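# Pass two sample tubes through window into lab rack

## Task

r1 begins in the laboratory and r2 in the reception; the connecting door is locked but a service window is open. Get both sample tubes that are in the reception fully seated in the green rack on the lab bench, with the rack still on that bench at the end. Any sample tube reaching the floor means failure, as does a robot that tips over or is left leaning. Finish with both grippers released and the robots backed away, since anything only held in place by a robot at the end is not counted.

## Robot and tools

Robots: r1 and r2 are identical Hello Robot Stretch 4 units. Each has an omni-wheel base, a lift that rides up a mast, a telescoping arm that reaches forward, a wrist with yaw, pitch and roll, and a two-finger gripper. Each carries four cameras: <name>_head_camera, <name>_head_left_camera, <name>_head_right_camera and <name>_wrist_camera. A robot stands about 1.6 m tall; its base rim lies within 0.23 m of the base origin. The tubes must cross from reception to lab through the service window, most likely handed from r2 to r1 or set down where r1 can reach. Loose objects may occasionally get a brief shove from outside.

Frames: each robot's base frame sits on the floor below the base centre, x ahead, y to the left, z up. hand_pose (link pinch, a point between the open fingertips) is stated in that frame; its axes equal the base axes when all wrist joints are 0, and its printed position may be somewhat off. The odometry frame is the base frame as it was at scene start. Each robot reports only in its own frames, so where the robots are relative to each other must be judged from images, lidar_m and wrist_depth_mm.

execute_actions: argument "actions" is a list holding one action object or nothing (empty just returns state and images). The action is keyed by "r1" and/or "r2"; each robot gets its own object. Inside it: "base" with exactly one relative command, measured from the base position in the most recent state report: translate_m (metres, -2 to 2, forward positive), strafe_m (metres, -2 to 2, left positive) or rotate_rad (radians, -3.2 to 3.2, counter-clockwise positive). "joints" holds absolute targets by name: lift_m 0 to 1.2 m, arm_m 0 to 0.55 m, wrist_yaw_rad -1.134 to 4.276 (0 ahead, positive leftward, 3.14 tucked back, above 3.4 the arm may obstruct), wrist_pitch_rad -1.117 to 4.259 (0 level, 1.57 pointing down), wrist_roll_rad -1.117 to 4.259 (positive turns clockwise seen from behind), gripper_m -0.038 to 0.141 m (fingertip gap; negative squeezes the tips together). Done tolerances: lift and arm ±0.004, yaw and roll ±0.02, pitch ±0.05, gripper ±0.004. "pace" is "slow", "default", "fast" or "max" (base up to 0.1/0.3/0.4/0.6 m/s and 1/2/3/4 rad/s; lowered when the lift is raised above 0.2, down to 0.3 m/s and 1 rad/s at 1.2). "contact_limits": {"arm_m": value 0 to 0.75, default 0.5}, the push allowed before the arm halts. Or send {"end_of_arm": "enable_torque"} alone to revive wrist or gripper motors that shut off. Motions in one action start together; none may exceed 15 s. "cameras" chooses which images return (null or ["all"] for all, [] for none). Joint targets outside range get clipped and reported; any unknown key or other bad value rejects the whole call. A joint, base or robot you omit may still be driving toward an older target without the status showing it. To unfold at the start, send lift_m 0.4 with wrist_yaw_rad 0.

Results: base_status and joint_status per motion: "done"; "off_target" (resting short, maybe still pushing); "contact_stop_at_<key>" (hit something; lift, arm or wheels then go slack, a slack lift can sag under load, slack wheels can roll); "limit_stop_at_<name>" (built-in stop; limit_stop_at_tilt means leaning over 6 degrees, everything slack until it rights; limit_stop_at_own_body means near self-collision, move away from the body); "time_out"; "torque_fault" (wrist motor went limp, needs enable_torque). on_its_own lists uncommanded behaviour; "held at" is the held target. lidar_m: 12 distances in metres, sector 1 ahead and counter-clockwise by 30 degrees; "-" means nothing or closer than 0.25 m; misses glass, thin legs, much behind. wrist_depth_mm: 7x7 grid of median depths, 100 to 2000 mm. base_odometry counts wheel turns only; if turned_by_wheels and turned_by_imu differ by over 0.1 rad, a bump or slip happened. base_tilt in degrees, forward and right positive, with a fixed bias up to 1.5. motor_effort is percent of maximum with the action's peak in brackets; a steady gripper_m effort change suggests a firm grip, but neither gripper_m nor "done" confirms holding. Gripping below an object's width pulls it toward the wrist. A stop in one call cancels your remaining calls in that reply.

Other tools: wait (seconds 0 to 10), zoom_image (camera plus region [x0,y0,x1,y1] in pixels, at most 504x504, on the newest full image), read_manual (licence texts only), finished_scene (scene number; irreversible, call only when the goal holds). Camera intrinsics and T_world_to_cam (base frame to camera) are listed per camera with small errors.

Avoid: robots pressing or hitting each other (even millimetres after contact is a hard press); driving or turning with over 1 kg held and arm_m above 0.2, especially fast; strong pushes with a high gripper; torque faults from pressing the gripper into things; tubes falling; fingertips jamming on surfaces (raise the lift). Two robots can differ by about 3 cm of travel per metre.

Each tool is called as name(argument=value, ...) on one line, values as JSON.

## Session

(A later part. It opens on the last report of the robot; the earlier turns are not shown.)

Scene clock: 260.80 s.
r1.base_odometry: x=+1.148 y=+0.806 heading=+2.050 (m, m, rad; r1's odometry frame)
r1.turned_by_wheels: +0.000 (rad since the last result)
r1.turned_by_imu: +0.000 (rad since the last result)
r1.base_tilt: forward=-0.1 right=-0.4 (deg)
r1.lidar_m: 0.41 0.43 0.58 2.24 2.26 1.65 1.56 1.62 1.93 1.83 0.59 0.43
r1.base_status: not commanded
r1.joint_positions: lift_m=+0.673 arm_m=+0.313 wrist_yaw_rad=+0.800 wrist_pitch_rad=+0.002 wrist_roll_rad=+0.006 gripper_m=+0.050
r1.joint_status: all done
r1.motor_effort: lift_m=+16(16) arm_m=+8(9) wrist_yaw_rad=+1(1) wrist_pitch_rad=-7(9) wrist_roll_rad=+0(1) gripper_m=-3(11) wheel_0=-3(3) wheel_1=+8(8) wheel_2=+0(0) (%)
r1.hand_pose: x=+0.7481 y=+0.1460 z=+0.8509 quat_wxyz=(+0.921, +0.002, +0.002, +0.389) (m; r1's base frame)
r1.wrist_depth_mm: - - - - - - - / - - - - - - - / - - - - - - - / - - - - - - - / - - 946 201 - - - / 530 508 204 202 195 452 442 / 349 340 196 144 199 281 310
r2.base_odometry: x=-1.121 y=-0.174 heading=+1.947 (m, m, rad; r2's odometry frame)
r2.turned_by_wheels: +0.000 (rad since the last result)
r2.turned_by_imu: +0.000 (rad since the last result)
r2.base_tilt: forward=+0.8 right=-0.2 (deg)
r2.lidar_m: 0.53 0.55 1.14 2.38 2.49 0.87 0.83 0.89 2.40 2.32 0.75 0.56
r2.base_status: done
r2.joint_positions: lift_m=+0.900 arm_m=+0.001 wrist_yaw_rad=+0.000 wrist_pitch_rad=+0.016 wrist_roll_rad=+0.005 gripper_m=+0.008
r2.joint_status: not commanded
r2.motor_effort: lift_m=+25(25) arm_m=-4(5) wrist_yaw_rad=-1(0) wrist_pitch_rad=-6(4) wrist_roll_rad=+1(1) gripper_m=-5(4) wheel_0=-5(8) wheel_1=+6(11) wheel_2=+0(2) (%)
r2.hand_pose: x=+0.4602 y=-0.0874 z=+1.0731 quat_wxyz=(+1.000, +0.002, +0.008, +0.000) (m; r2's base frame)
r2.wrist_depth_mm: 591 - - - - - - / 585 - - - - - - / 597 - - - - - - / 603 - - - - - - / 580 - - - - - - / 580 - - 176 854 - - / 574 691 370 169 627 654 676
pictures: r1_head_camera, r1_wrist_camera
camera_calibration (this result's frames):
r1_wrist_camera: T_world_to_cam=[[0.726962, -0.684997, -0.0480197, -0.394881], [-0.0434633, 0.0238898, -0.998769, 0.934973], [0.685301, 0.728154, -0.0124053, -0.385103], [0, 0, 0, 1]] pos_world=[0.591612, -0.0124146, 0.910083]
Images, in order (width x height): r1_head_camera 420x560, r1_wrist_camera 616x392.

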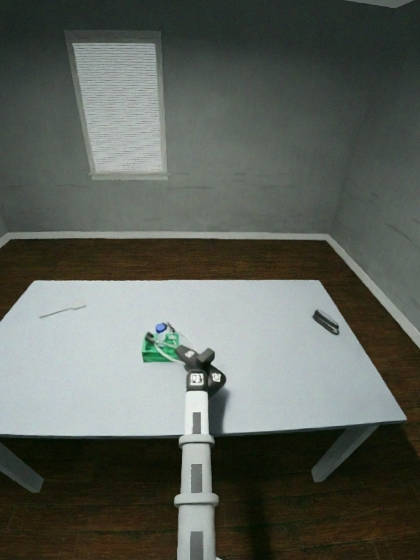

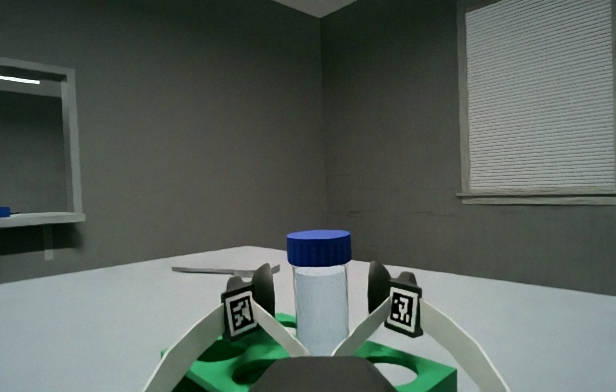

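execute_actions(actions=[{"r1":{"joints":{"lift_m":0.80}}}], cameras=[])

execute_actions(actions=[{"r1":{"joints":{"arm_m":0.0,"wrist_yaw_rad":0}}}], cameras=["r1_head_camera"])

zoom_image(camera="r1_head_camera", region=[100,290,240,400])

execute_actions(actions=[{"r1":{"base":{"rotate_rad":-1.57}}}], cameras=[])

execute_actions(actions=[{"r1":{"base":{"translate_m":-1.69}}}], cameras=[])

Scene clock: 268.43 s.
r1.base_odometry: x=+1.148 y=+0.806 heading=+2.050 (m, m, rad; r1's odometry frame)
r1.turned_by_wheels: +0.000 (rad since the last result)
r1.turned_by_imu: -0.001 (rad since the last result)
r1.base_tilt: forward=+0.0 right=-0.4 (deg)
r1.lidar_m: 0.40 0.41 0.57 2.22 2.26 1.63 1.55 1.61 1.94 1.81 0.61 0.42
r1.base_status: not commanded
r1.joint_positions: lift_m=+0.800 arm_m=+0.313 wrist_yaw_rad=+0.800 wrist_pitch_rad=+0.002 wrist_roll_rad=+0.006 gripper_m=+0.050
r1.joint_status: all done
r1.motor_effort: lift_m=+22(27) arm_m=+9(8) wrist_yaw_rad=+1(1) wrist_pitch_rad=-8(7) wrist_roll_rad=+0(1) gripper_m=-3(3) wheel_0=-4(3) wheel_1=+8(8) wheel_2=+0(0) (%)
r1.hand_pose: x=+0.7481 y=+0.1460 z=+0.9774 quat_wxyz=(+0.921, +0.002, +0.002, +0.389) (m; r1's base frame)
r1.wrist_depth_mm: - - - - - - - / - - - - - - - / - - - - - - - / - - - - - - - / - - - - - - - / - - 205 904 195 - - / 647 634 585 144 597 530 -
r2.base_odometry: x=-1.121 y=-0.174 heading=+1.947 (m, m, rad; r2's odometry frame)
r2.turned_by_wheels: +0.000 (rad since the last result)
r2.turned_by_imu: -0.001 (rad since the last result)
r2.base_tilt: forward=+0.8 right=-0.2 (deg)
r2.lidar_m: 0.50 0.57 1.13 2.37 2.49 0.88 0.82 0.88 2.41 2.31 0.73 0.55
r2.base_status: not commanded
r2.joint_positions: lift_m=+0.900 arm_m=+0.001 wrist_yaw_rad=+0.000 wrist_pitch_rad=+0.016 wrist_roll_rad=+0.005 gripper_m=+0.008
r2.joint_status: not commanded
r2.motor_effort: lift_m=+25(25) arm_m=-5(4) wrist_yaw_rad=+0(0) wrist_pitch_rad=-7(6) wrist_roll_rad=+1(1) gripper_m=-3(6) wheel_0=-5(5) wheel_1=+6(6) wheel_2=+0(0) (%)
r2.hand_pose: x=+0.4602 y=-0.0874 z=+1.0731 quat_wxyz=(+1.000, +0.002, +0.008, +0.000) (m; r2's base frame)
r2.wrist_depth_mm: 597 - - - - - - / 591 - - - - - - / 597 - - - - - - / 591 - - - - - - / 591 - - - - - - / 585 - - 177 842 - - / 569 683 373 169 627 647 676
pictures: none
No camera images: the call's "cameras" was empty. Leave "cameras" out to get every camera's image.

Scene clock: 270.50 s.
r1.base_odometry: x=+1.148 y=+0.806 heading=+2.050 (m, m, rad; r1's odometry frame)
r1.turned_by_wheels: +0.000 (rad since the last result)
r1.turned_by_imu: -0.001 (rad since the last result)
r1.base_tilt: forward=+0.0 right=-0.4 (deg)
r1.lidar_m: 0.41 0.43 0.57 2.24 2.26 1.63 1.56 1.61 1.93 1.82 0.59 0.44
r1.base_status: not commanded
r1.joint_positions: lift_m=+0.800 arm_m=+0.003 wrist_yaw_rad=+0.000 wrist_pitch_rad=+0.003 wrist_roll_rad=+0.006 gripper_m=+0.050
r1.joint_status: all done
joint sent to its limit — the command would take r1.arm_m past its lower limit, so that joint was sent only as far as its limit.
r1.motor_effort: lift_m=+22(22) arm_m=-9(7) wrist_yaw_rad=+1(8) wrist_pitch_rad=-8(9) wrist_roll_rad=-1(1) gripper_m=-2(1) wheel_0=-4(4) wheel_1=+8(8) wheel_2=+0(0) (%)
r1.hand_pose: x=+0.4628 y=-0.0874 z=+0.9773 quat_wxyz=(+1.000, +0.003, +0.001, +0.000) (m; r1's base frame)
r1.wrist_depth_mm: - - - - - - - / - - - - - - - / - - - - - - - / - - - - - - - / - - - - - - - / - 960 204 891 195 866 842 / 654 504 549 144 603 530 585
r2.base_odometry: x=-1.121 y=-0.174 heading=+1.947 (m, m, rad; r2's odometry frame)
r2.turned_by_wheels: +0.000 (rad since the last result)
r2.turned_by_imu: -0.001 (rad since the last result)
r2.base_tilt: forward=+0.9 right=-0.2 (deg)
r2.lidar_m: 0.53 0.56 1.12 2.37 2.51 0.86 0.82 0.88 2.36 2.32 0.75 0.55
r2.base_status: not commanded
r2.joint_positions: lift_m=+0.900 arm_m=+0.001 wrist_yaw_rad=+0.000 wrist_pitch_rad=+0.016 wrist_roll_rad=+0.005 gripper_m=+0.008
r2.joint_status: not commanded
r2.motor_effort: lift_m=+25(25) arm_m=-4(4) wrist_yaw_rad=+0(0) wrist_pitch_rad=-6(6) wrist_roll_rad=-1(1) gripper_m=-4(8) wheel_0=-5(5) wheel_1=+6(6) wheel_2=+0(0) (%)
r2.hand_pose: x=+0.4602 y=-0.0874 z=+1.0731 quat_wxyz=(+1.000, +0.002, +0.008, +0.000) (m; r2's base frame)
r2.wrist_depth_mm: 585 - - - - - - / 591 - - - - - - / 597 - - - - - - / 591 - - - - - - / 591 - - - - - - / 580 - - 177 842 - - / 569 691 373 169 634 654 676
pictures: r1_head_camera
Images, in order (width x height): r1_head_camera 420x560.

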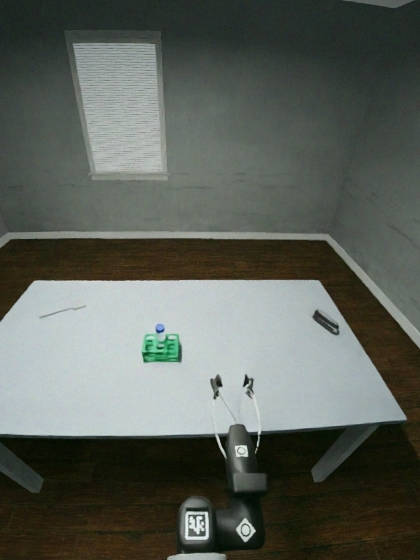

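Region (100, 290, 240, 400) of r1_head_camera's 420x560 image, scaled by 3.600, with more detail than that image has; it fills the top 396 rows of this view, and the rest is white.

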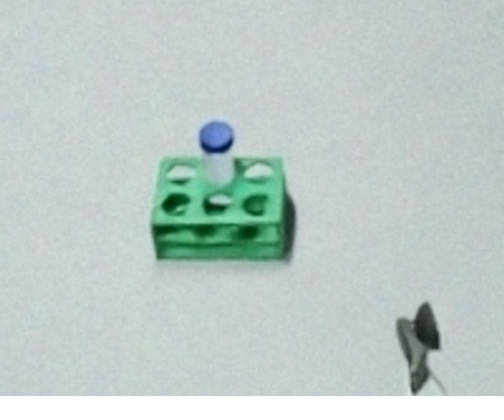

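Scene clock: 272.57 s.
r1.base_odometry: x=+1.148 y=+0.806 heading=+0.481 (m, m, rad; r1's odometry frame)
r1.turned_by_wheels: -1.569 (rad since the last result)
r1.turned_by_imu: -1.556 (rad since the last result)
r1.base_tilt: forward=-0.1 right=-0.4 (deg)
r1.lidar_m: 1.83 0.60 0.42 0.40 0.42 0.59 2.44 2.27 1.65 1.54 1.61 1.92
r1.base_status: done
r1.joint_positions: lift_m=+0.800 arm_m=+0.003 wrist_yaw_rad=+0.000 wrist_pitch_rad=+0.003 wrist_roll_rad=+0.006 gripper_m=+0.050
r1.joint_status: not commanded
r1.motor_effort: lift_m=+22(22) arm_m=-8(9) wrist_yaw_rad=+1(1) wrist_pitch_rad=-8(8) wrist_roll_rad=+2(1) gripper_m=-4(4) wheel_0=+5(8) wheel_1=+8(14) wheel_2=+3(10) (%)
r1.hand_pose: x=+0.4628 y=-0.0874 z=+0.9773 quat_wxyz=(+1.000, +0.003, +0.001, +0.000) (m; r1's base frame)
r1.wrist_depth_mm: 1618 1661 1618 1618 1618 1618 1618 / 1661 1661 1618 1618 1618 1618 1576 / 1661 1618 1661 1618 1618 1618 1618 / 1661 1661 1618 1618 1618 1618 1618 / 1661 1618 1661 1661 1618 1661 1618 / 1661 1661 204 1661 195 1661 1618 / 1661 1661 1661 144 1661 1661 1618
r2.base_odometry: x=-1.121 y=-0.174 heading=+1.947 (m, m, rad; r2's odometry frame)
r2.turned_by_wheels: +0.000 (rad since the last result)
r2.turned_by_imu: -0.001 (rad since the last result)
r2.base_tilt: forward=+0.8 right=-0.1 (deg)
r2.lidar_m: 0.51 0.56 1.12 2.37 2.50 0.84 0.83 0.86 2.40 2.31 0.73 0.57
r2.base_status: not commanded
r2.joint_positions: lift_m=+0.900 arm_m=+0.001 wrist_yaw_rad=+0.000 wrist_pitch_rad=+0.016 wrist_roll_rad=+0.005 gripper_m=+0.008
r2.joint_status: not commanded
r2.motor_effort: lift_m=+25(25) arm_m=-4(4) wrist_yaw_rad=+0(0) wrist_pitch_rad=-6(5) wrist_roll_rad=+1(2) gripper_m=-7(5) wheel_0=-5(5) wheel_1=+6(6) wheel_2=+0(0) (%)
r2.hand_pose: x=+0.4602 y=-0.0874 z=+1.0731 quat_wxyz=(+1.000, +0.002, +0.008, +0.000) (m; r2's base frame)
r2.wrist_depth_mm: 580 - - - - - - / 597 - - - - - - / 597 - - - - - - / 597 - - - - - - / 597 - - - - - - / 585 - - 176 842 - - / 574 683 370 169 634 654 691
pictures: none
No camera images: the call's "cameras" was empty. Leave "cameras" out to get every camera's image.

Scene clock: 279.70 s.
r1.base_odometry: x=-0.351 y=+0.026 heading=+0.480 (m, m, rad; r1's odometry frame)
r1.turned_by_wheels: -0.001 (rad since the last result)
r1.turned_by_imu: +0.004 (rad since the last result)
r1.base_tilt: forward=-0.1 right=-0.3 (deg)
r1.lidar_m: 1.64 0.93 1.22 3.04 0.75 0.57 0.75 0.78 1.05 1.56 1.64 2.25
r1.base_status: done
r1.joint_positions: lift_m=+0.800 arm_m=+0.003 wrist_yaw_rad=+0.000 wrist_pitch_rad=+0.003 wrist_roll_rad=+0.006 gripper_m=+0.050
r1.joint_status: not commanded
r1.motor_effort: lift_m=+21(22) arm_m=-9(9) wrist_yaw_rad=+1(1) wrist_pitch_rad=-8(9) wrist_roll_rad=+0(1) gripper_m=-2(2) wheel_0=-3(7) wheel_1=-8(10) wheel_2=+1(11) (%)
r1.hand_pose: x=+0.4628 y=-0.0874 z=+0.9773 quat_wxyz=(+1.000, +0.003, +0.001, +0.000) (m; r1's base frame)
r1.wrist_depth_mm: - - - - - - - / - - - - - - - / - - - - - - - / - - - - - - - / - 1863 - - - - - / 976 1182 204 - 195 - - / 759 - - 144 - - -
r2.base_odometry: x=-1.121 y=-0.174 heading=+1.947 (m, m, rad; r2's odometry frame)
r2.turned_by_wheels: +0.000 (rad since the last result)
r2.turned_by_imu: -0.002 (rad since the last result)
r2.base_tilt: forward=+0.8 right=-0.2 (deg)
r2.lidar_m: 0.52 0.53 1.12 2.38 2.50 0.86 0.82 0.87 2.41 2.30 0.76 0.54
r2.base_status: not commanded
r2.joint_positions: lift_m=+0.900 arm_m=+0.001 wrist_yaw_rad=+0.000 wrist_pitch_rad=+0.016 wrist_roll_rad=+0.005 gripper_m=+0.008
r2.joint_status: not commanded
r2.motor_effort: lift_m=+25(25) arm_m=-5(4) wrist_yaw_rad=+0(0) wrist_pitch_rad=-6(6) wrist_roll_rad=+0(1) gripper_m=-6(6) wheel_0=-5(5) wheel_1=+6(6) wheel_2=+0(0) (%)
r2.hand_pose: x=+0.4602 y=-0.0874 z=+1.0731 quat_wxyz=(+1.000, +0.002, +0.008, +0.000) (m; r2's base frame)
r2.wrist_depth_mm: 585 - - - - - - / 591 - - - - 1430 - / 591 - - - - - - / 597 - - - - - 1255 / 591 - - - - - - / 585 - - 177 854 - - / 574 691 375 169 627 661 683
pictures: none
No camera images: the call's "cameras" was empty. Leave "cameras" out to get every camera's image.

execute_actions(actions=[{"r1":{"base":{"translate_m":0.118},"joints":{"lift_m":1.15}}}], cameras=[])

execute_actions(actions=[{"r1":{"base":{"strafe_m":0.6}}}], cameras=[])

execute_actions(actions=[{"r1":{"base":{"rotate_rad":-3.14},"joints":{"wrist_pitch_rad":0.7,"arm_m":0.15,"gripper_m":0.14}},"r2":{"joints":{"arm_m":0.30},"pace":"slow"}}], cameras=["r1_wrist_camera","r2_head_camera","r2_wrist_camera"])

Scene clock: 289.10 s.
r1.base_odometry: x=-0.247 y=+0.080 heading=+0.481 (m, m, rad; r1's odometry frame)
r1.turned_by_wheels: +0.001 (rad since the last result)
r1.turned_by_imu: -0.001 (rad since the last result)
r1.base_tilt: forward=-0.1 right=-0.5 (deg)
r1.lidar_m: 1.66 0.82 1.04 3.13 0.93 0.70 0.87 0.92 1.21 1.58 1.66 2.21
r1.base_status: done
r1.joint_positions: lift_m=+1.150 arm_m=+0.003 wrist_yaw_rad=+0.000 wrist_pitch_rad=+0.003 wrist_roll_rad=+0.006 gripper_m=+0.050
r1.joint_status: all done
r1.motor_effort: lift_m=+22(16) arm_m=-8(9) wrist_yaw_rad=+1(1) wrist_pitch_rad=-8(9) wrist_roll_rad=+1(2) gripper_m=-3(2) wheel_0=+3(7) wheel_1=+8(12) wheel_2=-2(11) (%)
r1.hand_pose: x=+0.4628 y=-0.0874 z=+1.3273 quat_wxyz=(+1.000, +0.003, +0.001, +0.000) (m; r1's base frame)
r1.wrist_depth_mm: - - - - - - - / - - - - - - - / - - - - - - - / - - - - - - - / - - - - - - - / - - 204 - 195 - - / 1499 1430 - 144 - - -
r2.base_odometry: x=-1.121 y=-0.174 heading=+1.947 (m, m, rad; r2's odometry frame)
r2.turned_by_wheels: +0.000 (rad since the last result)
r2.turned_by_imu: -0.001 (rad since the last result)
r2.base_tilt: forward=+1.0 right=-0.1 (deg)
r2.lidar_m: 0.52 0.55 1.12 2.38 2.52 0.86 0.81 0.88 2.39 2.32 0.76 0.56
r2.base_status: not commanded
r2.joint_positions: lift_m=+0.900 arm_m=+0.001 wrist_yaw_rad=+0.000 wrist_pitch_rad=+0.016 wrist_roll_rad=+0.005 gripper_m=+0.008
r2.joint_status: not commanded
r2.motor_effort: lift_m=+25(25) arm_m=-4(4) wrist_yaw_rad=+0(0) wrist_pitch_rad=-4(6) wrist_roll_rad=-1(2) gripper_m=-3(3) wheel_0=-5(5) wheel_1=+6(6) wheel_2=+0(0) (%)
r2.hand_pose: x=+0.4602 y=-0.0874 z=+1.0731 quat_wxyz=(+1.000, +0.002, +0.008, +0.000) (m; r2's base frame)
r2.wrist_depth_mm: 585 - - - - - - / 591 - - - - 1397 - / 597 - - - - 1708 - / 597 - - - - - - / 591 - - - - - - / 580 - - 176 866 - - / 574 691 373 169 634 654 683
pictures: none
No camera images: the call's "cameras" was empty. Leave "cameras" out to get every camera's image.

Scene clock: 292.43 s.
r1.base_odometry: x=-0.524 y=+0.612 heading=+0.481 (m, m, rad; r1's odometry frame)
r1.turned_by_wheels: +0.000 (rad since the last result)
r1.turned_by_imu: +0.000 (rad since the last result)
r1.base_tilt: forward=-0.1 right=-0.5 (deg)
r1.lidar_m: 0.70 0.74 2.64 2.53 1.25 0.67 0.64 0.68 1.24 2.19 2.27 3.09
r1.base_status: done
r1.joint_positions: lift_m=+1.150 arm_m=+0.003 wrist_yaw_rad=+0.000 wrist_pitch_rad=+0.003 wrist_roll_rad=+0.006 gripper_m=+0.050
r1.joint_status: not commanded
r1.motor_effort: lift_m=+20(21) arm_m=-8(8) wrist_yaw_rad=+1(1) wrist_pitch_rad=-8(9) wrist_roll_rad=-1(2) gripper_m=-3(2) wheel_0=-2(14) wheel_1=+7(14) wheel_2=+0(2) (%)
r1.hand_pose: x=+0.4628 y=-0.0874 z=+1.3274 quat_wxyz=(+1.000, +0.003, +0.001, +0.000) (m; r1's base frame)
r1.wrist_depth_mm: - - - - - - - / - - - - - - - / - - - - - - - / - - - - - - - / - - - - - - - / - - 204 - 195 - - / - - 1308 144 - - -
r2.base_odometry: x=-1.121 y=-0.174 heading=+1.947 (m, m, rad; r2's odometry frame)
r2.turned_by_wheels: +0.000 (rad since the last result)
r2.turned_by_imu: -0.001 (rad since the last result)
r2.base_tilt: forward=+0.8 right=+0.0 (deg)
r2.lidar_m: 0.52 0.56 1.13 2.37 2.50 0.87 0.83 0.86 2.41 2.32 0.76 0.56
r2.base_status: not commanded
r2.joint_positions: lift_m=+0.900 arm_m=+0.001 wrist_yaw_rad=+0.000 wrist_pitch_rad=+0.016 wrist_roll_rad=+0.005 gripper_m=+0.008
r2.joint_status: not commanded
r2.motor_effort: lift_m=+25(25) arm_m=-4(5) wrist_yaw_rad=+0(0) wrist_pitch_rad=-6(5) wrist_roll_rad=-2(2) gripper_m=-3(5) wheel_0=-5(5) wheel_1=+6(6) wheel_2=+0(1) (%)
r2.hand_pose: x=+0.4602 y=-0.0874 z=+1.0731 quat_wxyz=(+1.000, +0.002, +0.008, +0.000) (m; r2's base frame)
r2.wrist_depth_mm: 585 - - - - - - / 597 - - - - - - / 591 - - - - - - / 591 - - - - - - / 591 - - - - - - / 580 - - 177 854 - - / 574 683 373 169 627 654 668
pictures: none
No camera images: the call's "cameras" was empty. Leave "cameras" out to get every camera's image.

Scene clock: 296.73 s.
r1.base_odometry: x=-0.524 y=+0.612 heading=-2.658 (m, m, rad; r1's odometry frame)
r1.turned_by_wheels: -3.139 (rad since the last result)
r1.turned_by_imu: -3.113 (rad since the last result)
r1.base_tilt: forward=-0.1 right=-0.4 (deg)
r1.lidar_m: 0.63 0.68 1.26 2.15 2.29 3.08 0.70 0.74 2.62 2.55 1.24 0.68
r1.base_status: done
r1.joint_positions: lift_m=+1.150 arm_m=+0.149 wrist_yaw_rad=+0.000 wrist_pitch_rad=+0.701 wrist_roll_rad=+0.006 gripper_m=+0.140
r1.joint_status: all done
r1.motor_effort: lift_m=+20(20) arm_m=+8(8) wrist_yaw_rad=+1(0) wrist_pitch_rad=-5(6) wrist_roll_rad=+0(0) gripper_m=+0(4) wheel_0=+4(8) wheel_1=+8(11) wheel_2=+3(9) (%)
r1.hand_pose: x=+0.5398 y=-0.0874 z=+1.1419 quat_wxyz=(+0.939, +0.003, +0.344, -0.001) (m; r1's base frame)
r1.wrist_depth_mm: - - - 866 - - - / - - - - - - - / 683 - 931 931 917 904 699 / 683 809 788 732 715 759 691 / 715 691 676 676 654 654 647 / 615 580 569 585 580 198 569 / 569 564 564 145 549 1060 1060
r2.base_odometry: x=-1.121 y=-0.174 heading=+1.947 (m, m, rad; r2's odometry frame)
r2.turned_by_wheels: +0.000 (rad since the last result)
r2.turned_by_imu: -0.001 (rad since the last result)
r2.base_tilt: forward=+0.8 right=-0.1 (deg)
r2.lidar_m: 0.53 0.56 1.12 2.37 2.50 0.87 0.83 0.88 2.37 2.33 0.73 0.56
r2.base_status: not commanded
r2.joint_positions: lift_m=+0.900 arm_m=+0.299 wrist_yaw_rad=+0.000 wrist_pitch_rad=+0.016 wrist_roll_rad=+0.005 gripper_m=+0.008
r2.joint_status: all done
r2.motor_effort: lift_m=+25(25) arm_m=+5(5) wrist_yaw_rad=+0(0) wrist_pitch_rad=-5(7) wrist_roll_rad=+1(0) gripper_m=-5(4) wheel_0=-5(5) wheel_1=+6(6) wheel_2=+0(0) (%)
r2.hand_pose: x=+0.7585 y=-0.0874 z=+1.0731 quat_wxyz=(+1.000, +0.002, +0.008, +0.000) (m; r2's base frame)
r2.wrist_depth_mm: - - - - - - - / - - - - - - - / - - - - - - - / - - - - - - - / - - - - - - - / - - - 176 - - - / - - - 169 - - -
pictures: r1_wrist_camera, r2_head_camera, r2_wrist_camera
camera_calibration (this result's frames):
r1_wrist_camera: T_world_to_cam=[[-0.0193005, -0.998734, -0.0464596, -0.015779], [-0.653153, 0.047777, -0.755718, 1.27582], [0.75698, 0.0157595, -0.653248, 0.562034], [0, 0, 0, 1]] pos_world=[0.407552, -0.0855713, 1.33057]
r2_wrist_camera: T_world_to_cam=[[0.00461025, -0.99986, -0.0160718, -0.0739099], [-0.00574177, 0.0160452, -0.999855, 1.13888], [0.999973, 0.00470186, -0.00566699, -0.527802], [0, 0, 0, 1]] pos_world=[0.534667, -0.0896915, 1.13453]
Images, in order (width x height): r1_wrist_camera 616x392, r2_head_camera 420x560, r2_wrist_camera 616x392.

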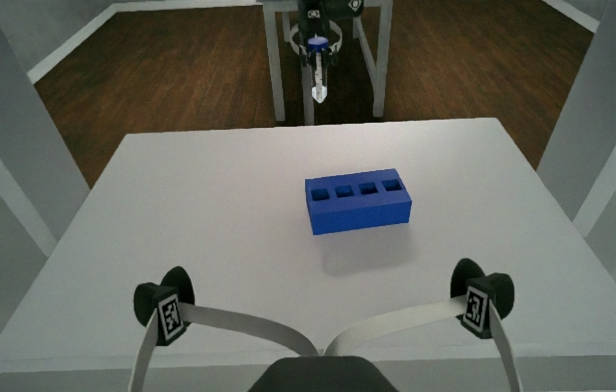

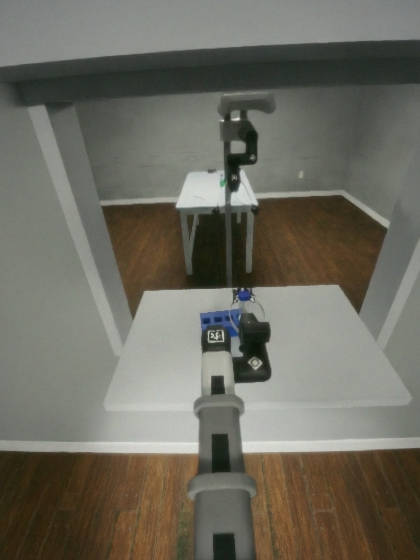

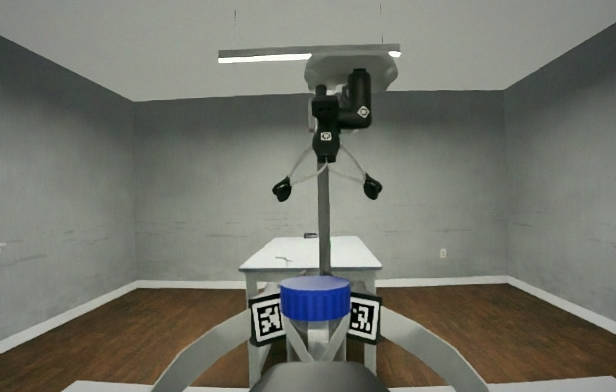

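execute_actions(actions=[{"r2":{"joints":{"arm_m":0.40,"lift_m":0.82},"pace":"slow"}}], cameras=["r1_wrist_camera","r2_head_camera"])

zoom_image(camera="r1_wrist_camera", region=[220,60,470,260])

zoom_image(camera="r2_head_camera", region=[170,250,310,360])

Scene clock: 303.03 s.
r1.base_odometry: x=-0.524 y=+0.612 heading=-2.658 (m, m, rad; r1's odometry frame)
r1.turned_by_wheels: +0.000 (rad since the last result)
r1.turned_by_imu: -0.001 (rad since the last result)
r1.base_tilt: forward=+0.0 right=-0.5 (deg)
r1.lidar_m: 0.64 0.68 1.22 2.18 2.26 3.07 0.70 0.74 2.65 2.56 1.25 0.68
r1.base_status: not commanded
r1.joint_positions: lift_m=+1.150 arm_m=+0.149 wrist_yaw_rad=+0.000 wrist_pitch_rad=+0.701 wrist_roll_rad=+0.006 gripper_m=+0.140
r1.joint_status: not commanded
r1.motor_effort: lift_m=+21(21) arm_m=+8(8) wrist_yaw_rad=+0(1) wrist_pitch_rad=-6(6) wrist_roll_rad=+0(1) gripper_m=+0(1) wheel_0=+4(4) wheel_1=+7(7) wheel_2=+3(2) (%)
r1.hand_pose: x=+0.5398 y=-0.0874 z=+1.1419 quat_wxyz=(+0.939, +0.003, +0.344, -0.001) (m; r1's base frame)
r1.wrist_depth_mm: - - - - - - - / - - - - - - - / 691 - 946 891 904 904 699 / 683 798 788 732 723 759 699 / 715 691 683 668 661 654 640 / 615 574 569 585 585 198 564 / 569 564 564 144 549 1060 1060
r2.base_odometry: x=-1.121 y=-0.174 heading=+1.947 (m, m, rad; r2's odometry frame)
r2.turned_by_wheels: +0.000 (rad since the last result)
r2.turned_by_imu: -0.001 (rad since the last result)
r2.base_tilt: forward=+0.9 right=-0.1 (deg)
r2.lidar_m: 0.52 0.57 1.11 2.37 2.49 0.87 0.82 0.88 2.37 2.31 0.75 0.55
r2.base_status: not commanded
r2.joint_positions: lift_m=+0.820 arm_m=+0.399 wrist_yaw_rad=+0.000 wrist_pitch_rad=+0.016 wrist_roll_rad=+0.005 gripper_m=+0.008
r2.joint_status: all done
r2.motor_effort: lift_m=+15(22) arm_m=+5(5) wrist_yaw_rad=+0(0) wrist_pitch_rad=-6(7) wrist_roll_rad=+1(0) gripper_m=-3(6) wheel_0=-5(5) wheel_1=+6(6) wheel_2=+0(0) (%)
r2.hand_pose: x=+0.8585 y=-0.0874 z=+0.9939 quat_wxyz=(+1.000, +0.002, +0.008, +0.000) (m; r2's base frame)
r2.wrist_depth_mm: - - - 1138 1160 - - / - - - 1308 - - - / - - - - - - - / - - - - - - - / - - - - - - - / - - - 177 1921 - - / - - 329 169 469 - -
pictures: r1_wrist_camera, r2_head_camera
camera_calibration (this result's frames):
r1_wrist_camera: T_world_to_cam=[[-0.0193004, -0.998734, -0.0464595, -0.0157792], [-0.653153, 0.0477769, -0.755718, 1.27582], [0.75698, 0.0157595, -0.653248, 0.562034], [0, 0, 0, 1]] pos_world=[0.407552, -0.0855713, 1.33057]
Images, in order (width x height): r1_wrist_camera 616x392, r2_head_camera 420x560.

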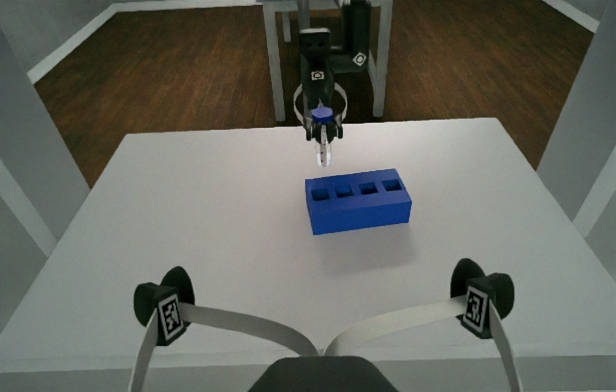

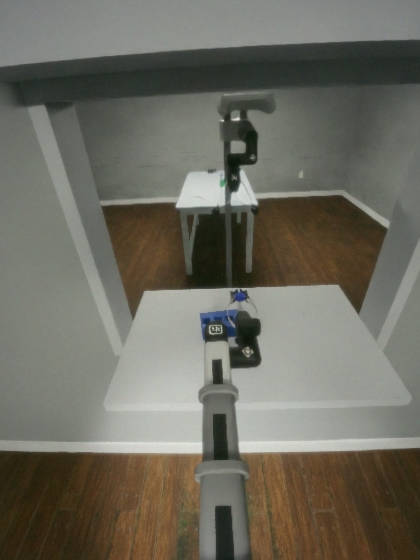

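Region (220, 60, 470, 260) of r1_wrist_camera's 616x392 image, scaled by 2.016; it fills the top 403 rows of this view, and the rest is white.

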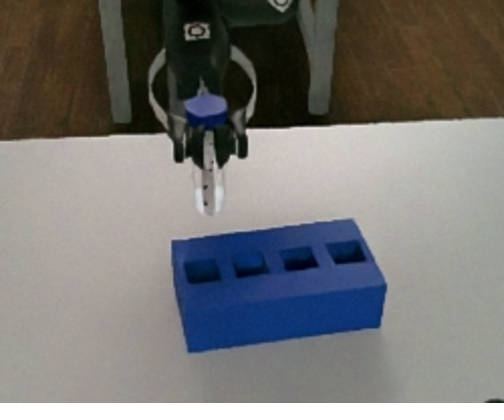

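Region (170, 250, 310, 360) of r2_head_camera's 420x560 image, scaled by 3.600, with more detail than that image has; it fills the top 396 rows of this view, and the rest is white.

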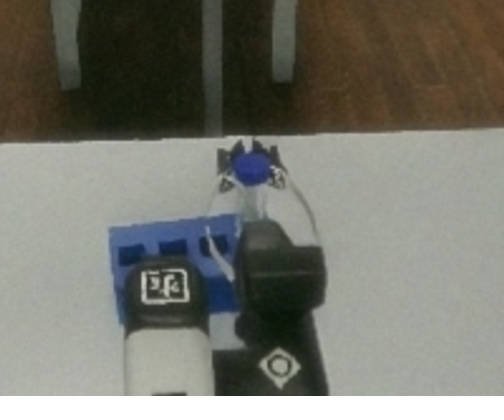

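execute_actions(actions=[{"r2":{"base":{"strafe_m":-0.005},"joints":{"arm_m":0.44,"lift_m":0.805},"pace":"slow"}}], cameras=["r1_wrist_camera"])

zoom_image(camera="r1_wrist_camera", region=[220,60,470,260])

Scene clock: 309.17 s.
r1.base_odometry: x=-0.524 y=+0.612 heading=-2.658 (m, m, rad; r1's odometry frame)
r1.turned_by_wheels: +0.000 (rad since the last result)
r1.turned_by_imu: -0.001 (rad since the last result)
r1.base_tilt: forward=-0.2 right=-0.4 (deg)
r1.lidar_m: 0.63 0.68 1.26 2.17 2.25 3.11 0.71 0.75 2.65 2.55 1.27 0.68
r1.base_status: not commanded
r1.joint_positions: lift_m=+1.150 arm_m=+0.149 wrist_yaw_rad=+0.000 wrist_pitch_rad=+0.701 wrist_roll_rad=+0.006 gripper_m=+0.140
r1.joint_status: not commanded
r1.motor_effort: lift_m=+21(21) arm_m=+8(8) wrist_yaw_rad=+0(1) wrist_pitch_rad=-5(5) wrist_roll_rad=+2(0) gripper_m=-1(0) wheel_0=+4(4) wheel_1=+8(8) wheel_2=+3(3) (%)
r1.hand_pose: x=+0.5398 y=-0.0874 z=+1.1419 quat_wxyz=(+0.939, +0.003, +0.344, -0.001) (m; r1's base frame)
r1.wrist_depth_mm: - - - - - - - / - - - 809 - - - / 683 - 946 866 904 891 707 / 683 809 788 732 723 750 699 / 715 699 683 668 668 647 640 / 615 574 569 585 580 197 569 / 569 564 564 145 549 1060 1078
r2.base_odometry: x=-1.117 y=-0.172 heading=+1.948 (m, m, rad; r2's odometry frame)
r2.turned_by_wheels: +0.000 (rad since the last result)
r2.turned_by_imu: -0.001 (rad since the last result)
r2.base_tilt: forward=+0.8 right=-0.2 (deg)
r2.lidar_m: 0.53 0.56 1.13 2.39 2.51 0.84 0.83 0.88 2.39 2.28 0.74 0.55
r2.base_status: done
r2.joint_positions: lift_m=+0.805 arm_m=+0.439 wrist_yaw_rad=+0.000 wrist_pitch_rad=+0.016 wrist_roll_rad=+0.005 gripper_m=+0.008
r2.joint_status: all done
r2.motor_effort: lift_m=+15(14) arm_m=+5(4) wrist_yaw_rad=+0(0) wrist_pitch_rad=-6(6) wrist_roll_rad=-1(1) gripper_m=-4(4) wheel_0=+5(7) wheel_1=-4(7) wheel_2=+0(0) (%)
r2.hand_pose: x=+0.8985 y=-0.0874 z=+0.9789 quat_wxyz=(+1.000, +0.002, +0.008, +0.000) (m; r2's base frame)
r2.wrist_depth_mm: - - - 1060 1160 - - / - - - 1205 - - - / - - - - - - - / - - - - - - - / - - - - - - - / - - - 176 1863 - - / - - 312 169 439 - -
pictures: r1_wrist_camera
camera_calibration (this result's frames):
r1_wrist_camera: T_world_to_cam=[[-0.0193003, -0.998734, -0.0464595, -0.0157793], [-0.653153, 0.0477768, -0.755718, 1.27582], [0.75698, 0.0157596, -0.653248, 0.562034], [0, 0, 0, 1]] pos_world=[0.407552, -0.0855713, 1.33057]
Images, in order (width x height): r1_wrist_camera 616x392.

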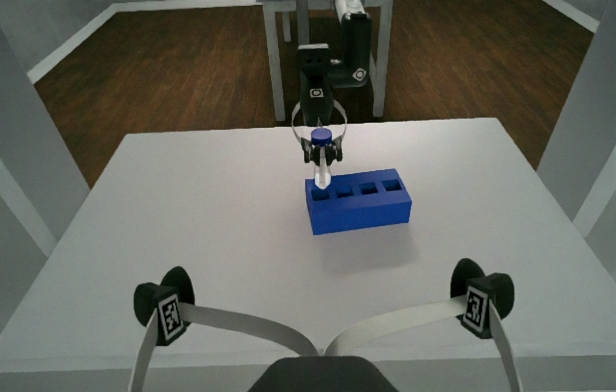

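Region (220, 60, 470, 260) of r1_wrist_camera's 616x392 image, scaled by 2.016; it fills the top 403 rows of this view, and the rest is white.

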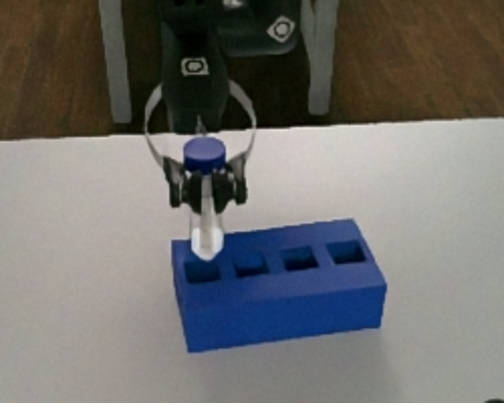

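execute_actions(actions=[{"r2":{"base":{"strafe_m":-0.007},"joints":{"arm_m":0.447,"lift_m":0.795},"pace":"slow"}}], cameras=["r1_wrist_camera"])

zoom_image(camera="r1_wrist_camera", region=[260,110,400,220])

Scene clock: 314.20 s.
r1.base_odometry: x=-0.524 y=+0.612 heading=-2.658 (m, m, rad; r1's odometry frame)
r1.turned_by_wheels: +0.000 (rad since the last result)
r1.turned_by_imu: -0.001 (rad since the last result)
r1.base_tilt: forward=-0.1 right=-0.4 (deg)
r1.lidar_m: 0.64 0.66 1.23 2.17 2.26 3.11 0.70 0.74 2.65 2.55 1.26 0.68
r1.base_status: not commanded
r1.joint_positions: lift_m=+1.150 arm_m=+0.149 wrist_yaw_rad=+0.000 wrist_pitch_rad=+0.701 wrist_roll_rad=+0.006 gripper_m=+0.140
r1.joint_status: not commanded
r1.motor_effort: lift_m=+20(21) arm_m=+8(8) wrist_yaw_rad=+0(1) wrist_pitch_rad=-5(5) wrist_roll_rad=-1(1) gripper_m=+1(0) wheel_0=+3(4) wheel_1=+8(8) wheel_2=+3(3) (%)
r1.hand_pose: x=+0.5398 y=-0.0874 z=+1.1419 quat_wxyz=(+0.939, +0.003, +0.344, -0.001) (m; r1's base frame)
r1.wrist_depth_mm: - - - - - - - / - - - - - - - / 691 - 946 891 904 891 707 / 683 809 798 732 715 750 699 / 715 691 676 668 661 654 647 / 615 580 569 591 580 198 569 / 569 564 564 145 549 1060 1078
r2.base_odometry: x=-1.111 y=-0.170 heading=+1.947 (m, m, rad; r2's odometry frame)
r2.turned_by_wheels: +0.000 (rad since the last result)
r2.turned_by_imu: -0.001 (rad since the last result)
r2.base_tilt: forward=+0.9 right=-0.1 (deg)
r2.lidar_m: 0.53 0.56 1.13 2.39 2.49 0.87 0.84 0.88 2.37 2.30 0.75 0.53
r2.base_status: done
r2.joint_positions: lift_m=+0.795 arm_m=+0.446 wrist_yaw_rad=+0.000 wrist_pitch_rad=+0.016 wrist_roll_rad=+0.005 gripper_m=+0.008
r2.joint_status: all done
r2.motor_effort: lift_m=+15(17) arm_m=+5(7) wrist_yaw_rad=+0(0) wrist_pitch_rad=-6(6) wrist_roll_rad=-1(1) gripper_m=-5(5) wheel_0=+4(8) wheel_1=-6(8) wheel_2=+0(1) (%)
r2.hand_pose: x=+0.9055 y=-0.0874 z=+0.9689 quat_wxyz=(+1.000, +0.002, +0.008, +0.000) (m; r2's base frame)
r2.wrist_depth_mm: - - - 1042 - - - / - - - 1138 - - - / - - - - - - - / - - - - - - - / - - - - - - - / - - - 177 1808 - - / - - 304 169 424 427 -
pictures: r1_wrist_camera
camera_calibration (this result's frames):
r1_wrist_camera: T_world_to_cam=[[-0.0193003, -0.998734, -0.0464595, -0.0157793], [-0.653152, 0.0477768, -0.755718, 1.27582], [0.75698, 0.0157596, -0.653247, 0.562034], [0, 0, 0, 1]] pos_world=[0.407552, -0.0855713, 1.33057]
Images, in order (width x height): r1_wrist_camera 616x392.

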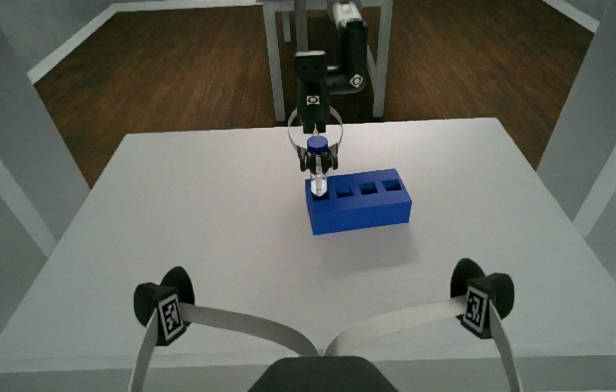

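Region (260, 110, 400, 220) of r1_wrist_camera's 616x392 image, scaled by 3.600; it fills the top 396 rows of this view, and the rest is white.

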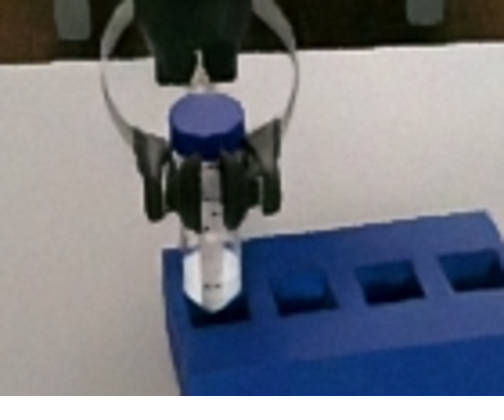

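Looks aligned; lower.

execute_actions(actions=[{"r2":{"joints":{"lift_m":0.775},"pace":"slow"}}], cameras=["r1_wrist_camera"])

zoom_image(camera="r1_wrist_camera", region=[260,110,400,220])

Scene clock: 317.47 s.
r1.base_odometry: x=-0.524 y=+0.612 heading=-2.658 (m, m, rad; r1's odometry frame)
r1.turned_by_wheels: +0.000 (rad since the last result)
r1.turned_by_imu: -0.001 (rad since the last result)
r1.base_tilt: forward=-0.1 right=-0.4 (deg)
r1.lidar_m: 0.65 0.69 1.25 2.17 2.26 3.11 0.70 0.73 2.63 2.54 1.24 0.69
r1.base_status: not commanded
r1.joint_positions: lift_m=+1.150 arm_m=+0.149 wrist_yaw_rad=+0.000 wrist_pitch_rad=+0.701 wrist_roll_rad=+0.006 gripper_m=+0.140
r1.joint_status: not commanded
r1.motor_effort: lift_m=+20(21) arm_m=+8(8) wrist_yaw_rad=+1(1) wrist_pitch_rad=-5(5) wrist_roll_rad=-1(1) gripper_m=-1(0) wheel_0=+4(3) wheel_1=+8(8) wheel_2=+3(2) (%)
r1.hand_pose: x=+0.5398 y=-0.0874 z=+1.1419 quat_wxyz=(+0.939, +0.003, +0.344, -0.001) (m; r1's base frame)
r1.wrist_depth_mm: - - - - - - - / - - - 1499 - - - / 683 - 946 904 904 891 699 / 683 809 788 732 723 759 699 / 715 691 683 668 661 654 647 / 609 574 564 591 580 198 569 / 569 564 564 144 544 1060 1060
r2.base_odometry: x=-1.111 y=-0.170 heading=+1.947 (m, m, rad; r2's odometry frame)
r2.turned_by_wheels: +0.000 (rad since the last result)
r2.turned_by_imu: -0.001 (rad since the last result)
r2.base_tilt: forward=+0.9 right=-0.2 (deg)
r2.lidar_m: 0.52 0.53 1.10 2.39 2.49 0.85 0.83 0.88 2.37 2.28 0.74 0.54
r2.base_status: not commanded
r2.joint_positions: lift_m=+0.775 arm_m=+0.446 wrist_yaw_rad=+0.000 wrist_pitch_rad=+0.016 wrist_roll_rad=+0.005 gripper_m=+0.008
r2.joint_status: all done
r2.motor_effort: lift_m=+15(16) arm_m=+5(5) wrist_yaw_rad=+0(0) wrist_pitch_rad=-6(5) wrist_roll_rad=-1(0) gripper_m=-7(4) wheel_0=+4(4) wheel_1=-6(6) wheel_2=+0(0) (%)
r2.hand_pose: x=+0.9055 y=-0.0874 z=+0.9489 quat_wxyz=(+1.000, +0.002, +0.008, +0.000) (m; r2's base frame)
r2.wrist_depth_mm: - - - 820 - - - / - - - 1160 - - - / - - - - - - - / - - - - - - - / - - - - - - - / - - - 177 1863 - - / 430 427 282 169 379 389 402
pictures: r1_wrist_camera
camera_calibration (this result's frames):
r1_wrist_camera: T_world_to_cam=[[-0.0193006, -0.998734, -0.0464595, -0.0157791], [-0.653153, 0.047777, -0.755718, 1.27582], [0.75698, 0.0157594, -0.653248, 0.562034], [0, 0, 0, 1]] pos_world=[0.407552, -0.0855713, 1.33057]
Images, in order (width x height): r1_wrist_camera 616x392.

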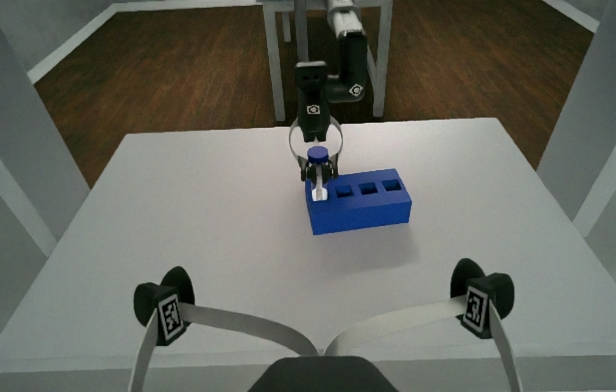

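Region (260, 110, 400, 220) of r1_wrist_camera's 616x392 image, scaled by 3.600; it fills the top 396 rows of this view, and the rest is white.

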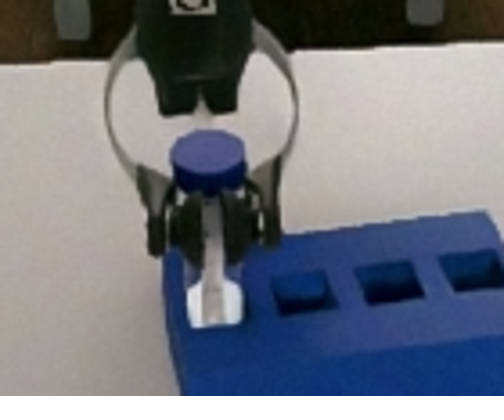

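execute_actions(actions=[{"r2":{"joints":{"lift_m":0.762},"pace":"slow"}}], cameras=[])

execute_actions(actions=[{"r2":{"joints":{"gripper_m":0.08},"pace":"slow"}}], cameras=["r1_wrist_camera"])

zoom_image(camera="r1_wrist_camera", region=[260,110,400,220])

Scene clock: 321.53 s.
r1.base_odometry: x=-0.524 y=+0.612 heading=-2.658 (m, m, rad; r1's odometry frame)
r1.turned_by_wheels: +0.000 (rad since the last result)
r1.turned_by_imu: -0.001 (rad since the last result)
r1.base_tilt: forward=-0.1 right=-0.3 (deg)
r1.lidar_m: 0.64 0.68 1.25 2.17 2.27 3.10 0.71 0.75 2.62 2.55 1.25 0.67
r1.base_status: not commanded
r1.joint_positions: lift_m=+1.150 arm_m=+0.149 wrist_yaw_rad=+0.000 wrist_pitch_rad=+0.701 wrist_roll_rad=+0.006 gripper_m=+0.140
r1.joint_status: not commanded
r1.motor_effort: lift_m=+20(21) arm_m=+8(8) wrist_yaw_rad=+1(1) wrist_pitch_rad=-4(5) wrist_roll_rad=+0(2) gripper_m=-1(1) wheel_0=+4(4) wheel_1=+7(8) wheel_2=+3(3) (%)
r1.hand_pose: x=+0.5398 y=-0.0874 z=+1.1419 quat_wxyz=(+0.939, +0.003, +0.344, -0.001) (m; r1's base frame)
r1.wrist_depth_mm: - - - - - - - / - - - 842 - - - / 691 - 946 904 917 891 707 / 683 798 788 732 723 759 699 / 715 691 676 676 661 654 640 / 615 574 569 585 585 198 569 / 569 564 564 144 549 1060 1060
r2.base_odometry: x=-1.111 y=-0.170 heading=+1.947 (m, m, rad; r2's odometry frame)
r2.turned_by_wheels: +0.000 (rad since the last result)
r2.turned_by_imu: -0.001 (rad since the last result)
r2.base_tilt: forward=+0.9 right=-0.1 (deg)
r2.lidar_m: 0.52 0.56 1.15 2.39 2.51 0.85 0.83 0.88 2.37 2.31 0.80 0.55
r2.base_status: not commanded
r2.joint_positions: lift_m=+0.762 arm_m=+0.446 wrist_yaw_rad=+0.000 wrist_pitch_rad=+0.016 wrist_roll_rad=+0.005 gripper_m=+0.008
r2.joint_status: all done
r2.motor_effort: lift_m=+15(15) arm_m=+5(5) wrist_yaw_rad=+0(0) wrist_pitch_rad=-5(6) wrist_roll_rad=-1(0) gripper_m=-4(6) wheel_0=+4(4) wheel_1=-6(6) wheel_2=+0(0) (%)
r2.hand_pose: x=+0.9055 y=-0.0874 z=+0.9359 quat_wxyz=(+1.000, +0.002, +0.008, +0.000) (m; r2's base frame)
r2.wrist_depth_mm: - - - 768 - - - / - - - 1182 - - - / - - - - - - - / - - - - - - - / - - - - - - - / - - - 176 1808 - - / 399 399 270 169 351 366 375
pictures: none
No camera images: the call's "cameras" was empty. Leave "cameras" out to get every camera's image.

Scene clock: 324.33 s.
r1.base_odometry: x=-0.524 y=+0.612 heading=-2.658 (m, m, rad; r1's odometry frame)
r1.turned_by_wheels: +0.000 (rad since the last result)
r1.turned_by_imu: -0.001 (rad since the last result)
r1.base_tilt: forward=-0.2 right=-0.3 (deg)
r1.lidar_m: 0.64 0.68 1.26 2.18 2.25 3.08 0.69 0.75 2.65 2.56 1.28 0.69
r1.base_status: not commanded
r1.joint_positions: lift_m=+1.150 arm_m=+0.149 wrist_yaw_rad=+0.000 wrist_pitch_rad=+0.701 wrist_roll_rad=+0.006 gripper_m=+0.140
r1.joint_status: not commanded
r1.motor_effort: lift_m=+20(21) arm_m=+8(8) wrist_yaw_rad=+0(1) wrist_pitch_rad=-5(5) wrist_roll_rad=+0(1) gripper_m=+0(1) wheel_0=+4(4) wheel_1=+8(8) wheel_2=+3(3) (%)
r1.hand_pose: x=+0.5398 y=-0.0874 z=+1.1419 quat_wxyz=(+0.939, +0.003, +0.344, -0.001) (m; r1's base frame)
r1.wrist_depth_mm: - - - - - - - / - - - 842 - - - / 691 - 946 891 917 891 699 / 683 798 788 732 715 750 699 / 715 691 683 668 661 654 647 / 609 574 569 591 580 198 569 / 569 564 564 145 544 1042 1060
r2.base_odometry: x=-1.111 y=-0.170 heading=+1.947 (m, m, rad; r2's odometry frame)
r2.turned_by_wheels: +0.000 (rad since the last result)
r2.turned_by_imu: -0.001 (rad since the last result)
r2.base_tilt: forward=+0.7 right=-0.1 (deg)
r2.lidar_m: 0.53 0.56 1.14 2.39 2.50 0.85 0.83 0.89 2.40 2.30 0.74 0.56
r2.base_status: not commanded
r2.joint_positions: lift_m=+0.762 arm_m=+0.446 wrist_yaw_rad=+0.000 wrist_pitch_rad=+0.016 wrist_roll_rad=+0.005 gripper_m=+0.080
r2.joint_status: all done
r2.motor_effort: lift_m=+15(15) arm_m=+5(5) wrist_yaw_rad=+0(0) wrist_pitch_rad=-5(3) wrist_roll_rad=-1(0) gripper_m=+0(5) wheel_0=+4(4) wheel_1=-6(6) wheel_2=+0(0) (%)
r2.hand_pose: x=+0.9055 y=-0.0874 z=+0.9359 quat_wxyz=(+1.000, +0.002, +0.008, +0.000) (m; r2's base frame)
r2.wrist_depth_mm: - - - 768 - - - / - - - 1138 - - - / - - - - - - - / - - - - - - - / - - - - - - - / - - 211 182 201 - - / 399 382 384 145 377 351 375
pictures: r1_wrist_camera
camera_calibration (this result's frames):
r1_wrist_camera: T_world_to_cam=[[-0.0193006, -0.998734, -0.0464595, -0.0157792], [-0.653153, 0.047777, -0.755718, 1.27582], [0.75698, 0.0157593, -0.653248, 0.562034], [0, 0, 0, 1]] pos_world=[0.407552, -0.0855713, 1.33057]
Images, in order (width x height): r1_wrist_camera 616x392.

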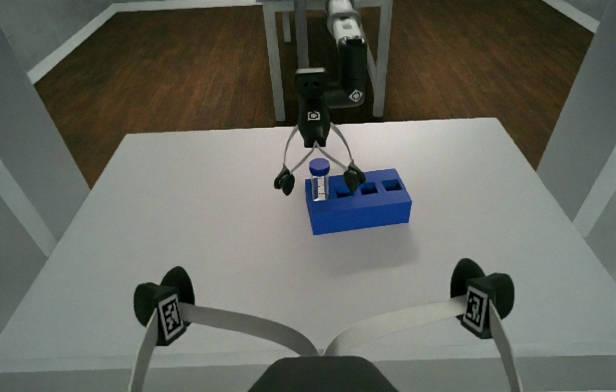

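Region (260, 110, 400, 220) of r1_wrist_camera's 616x392 image, scaled by 3.600; it fills the top 396 rows of this view, and the rest is white.

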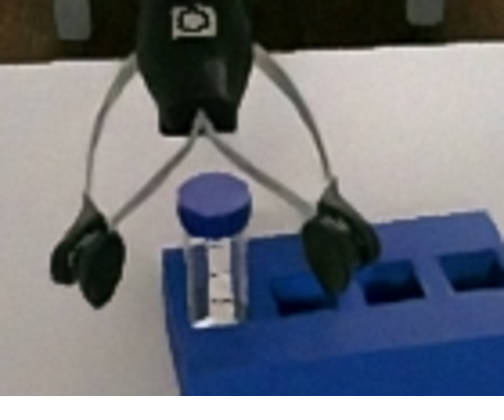

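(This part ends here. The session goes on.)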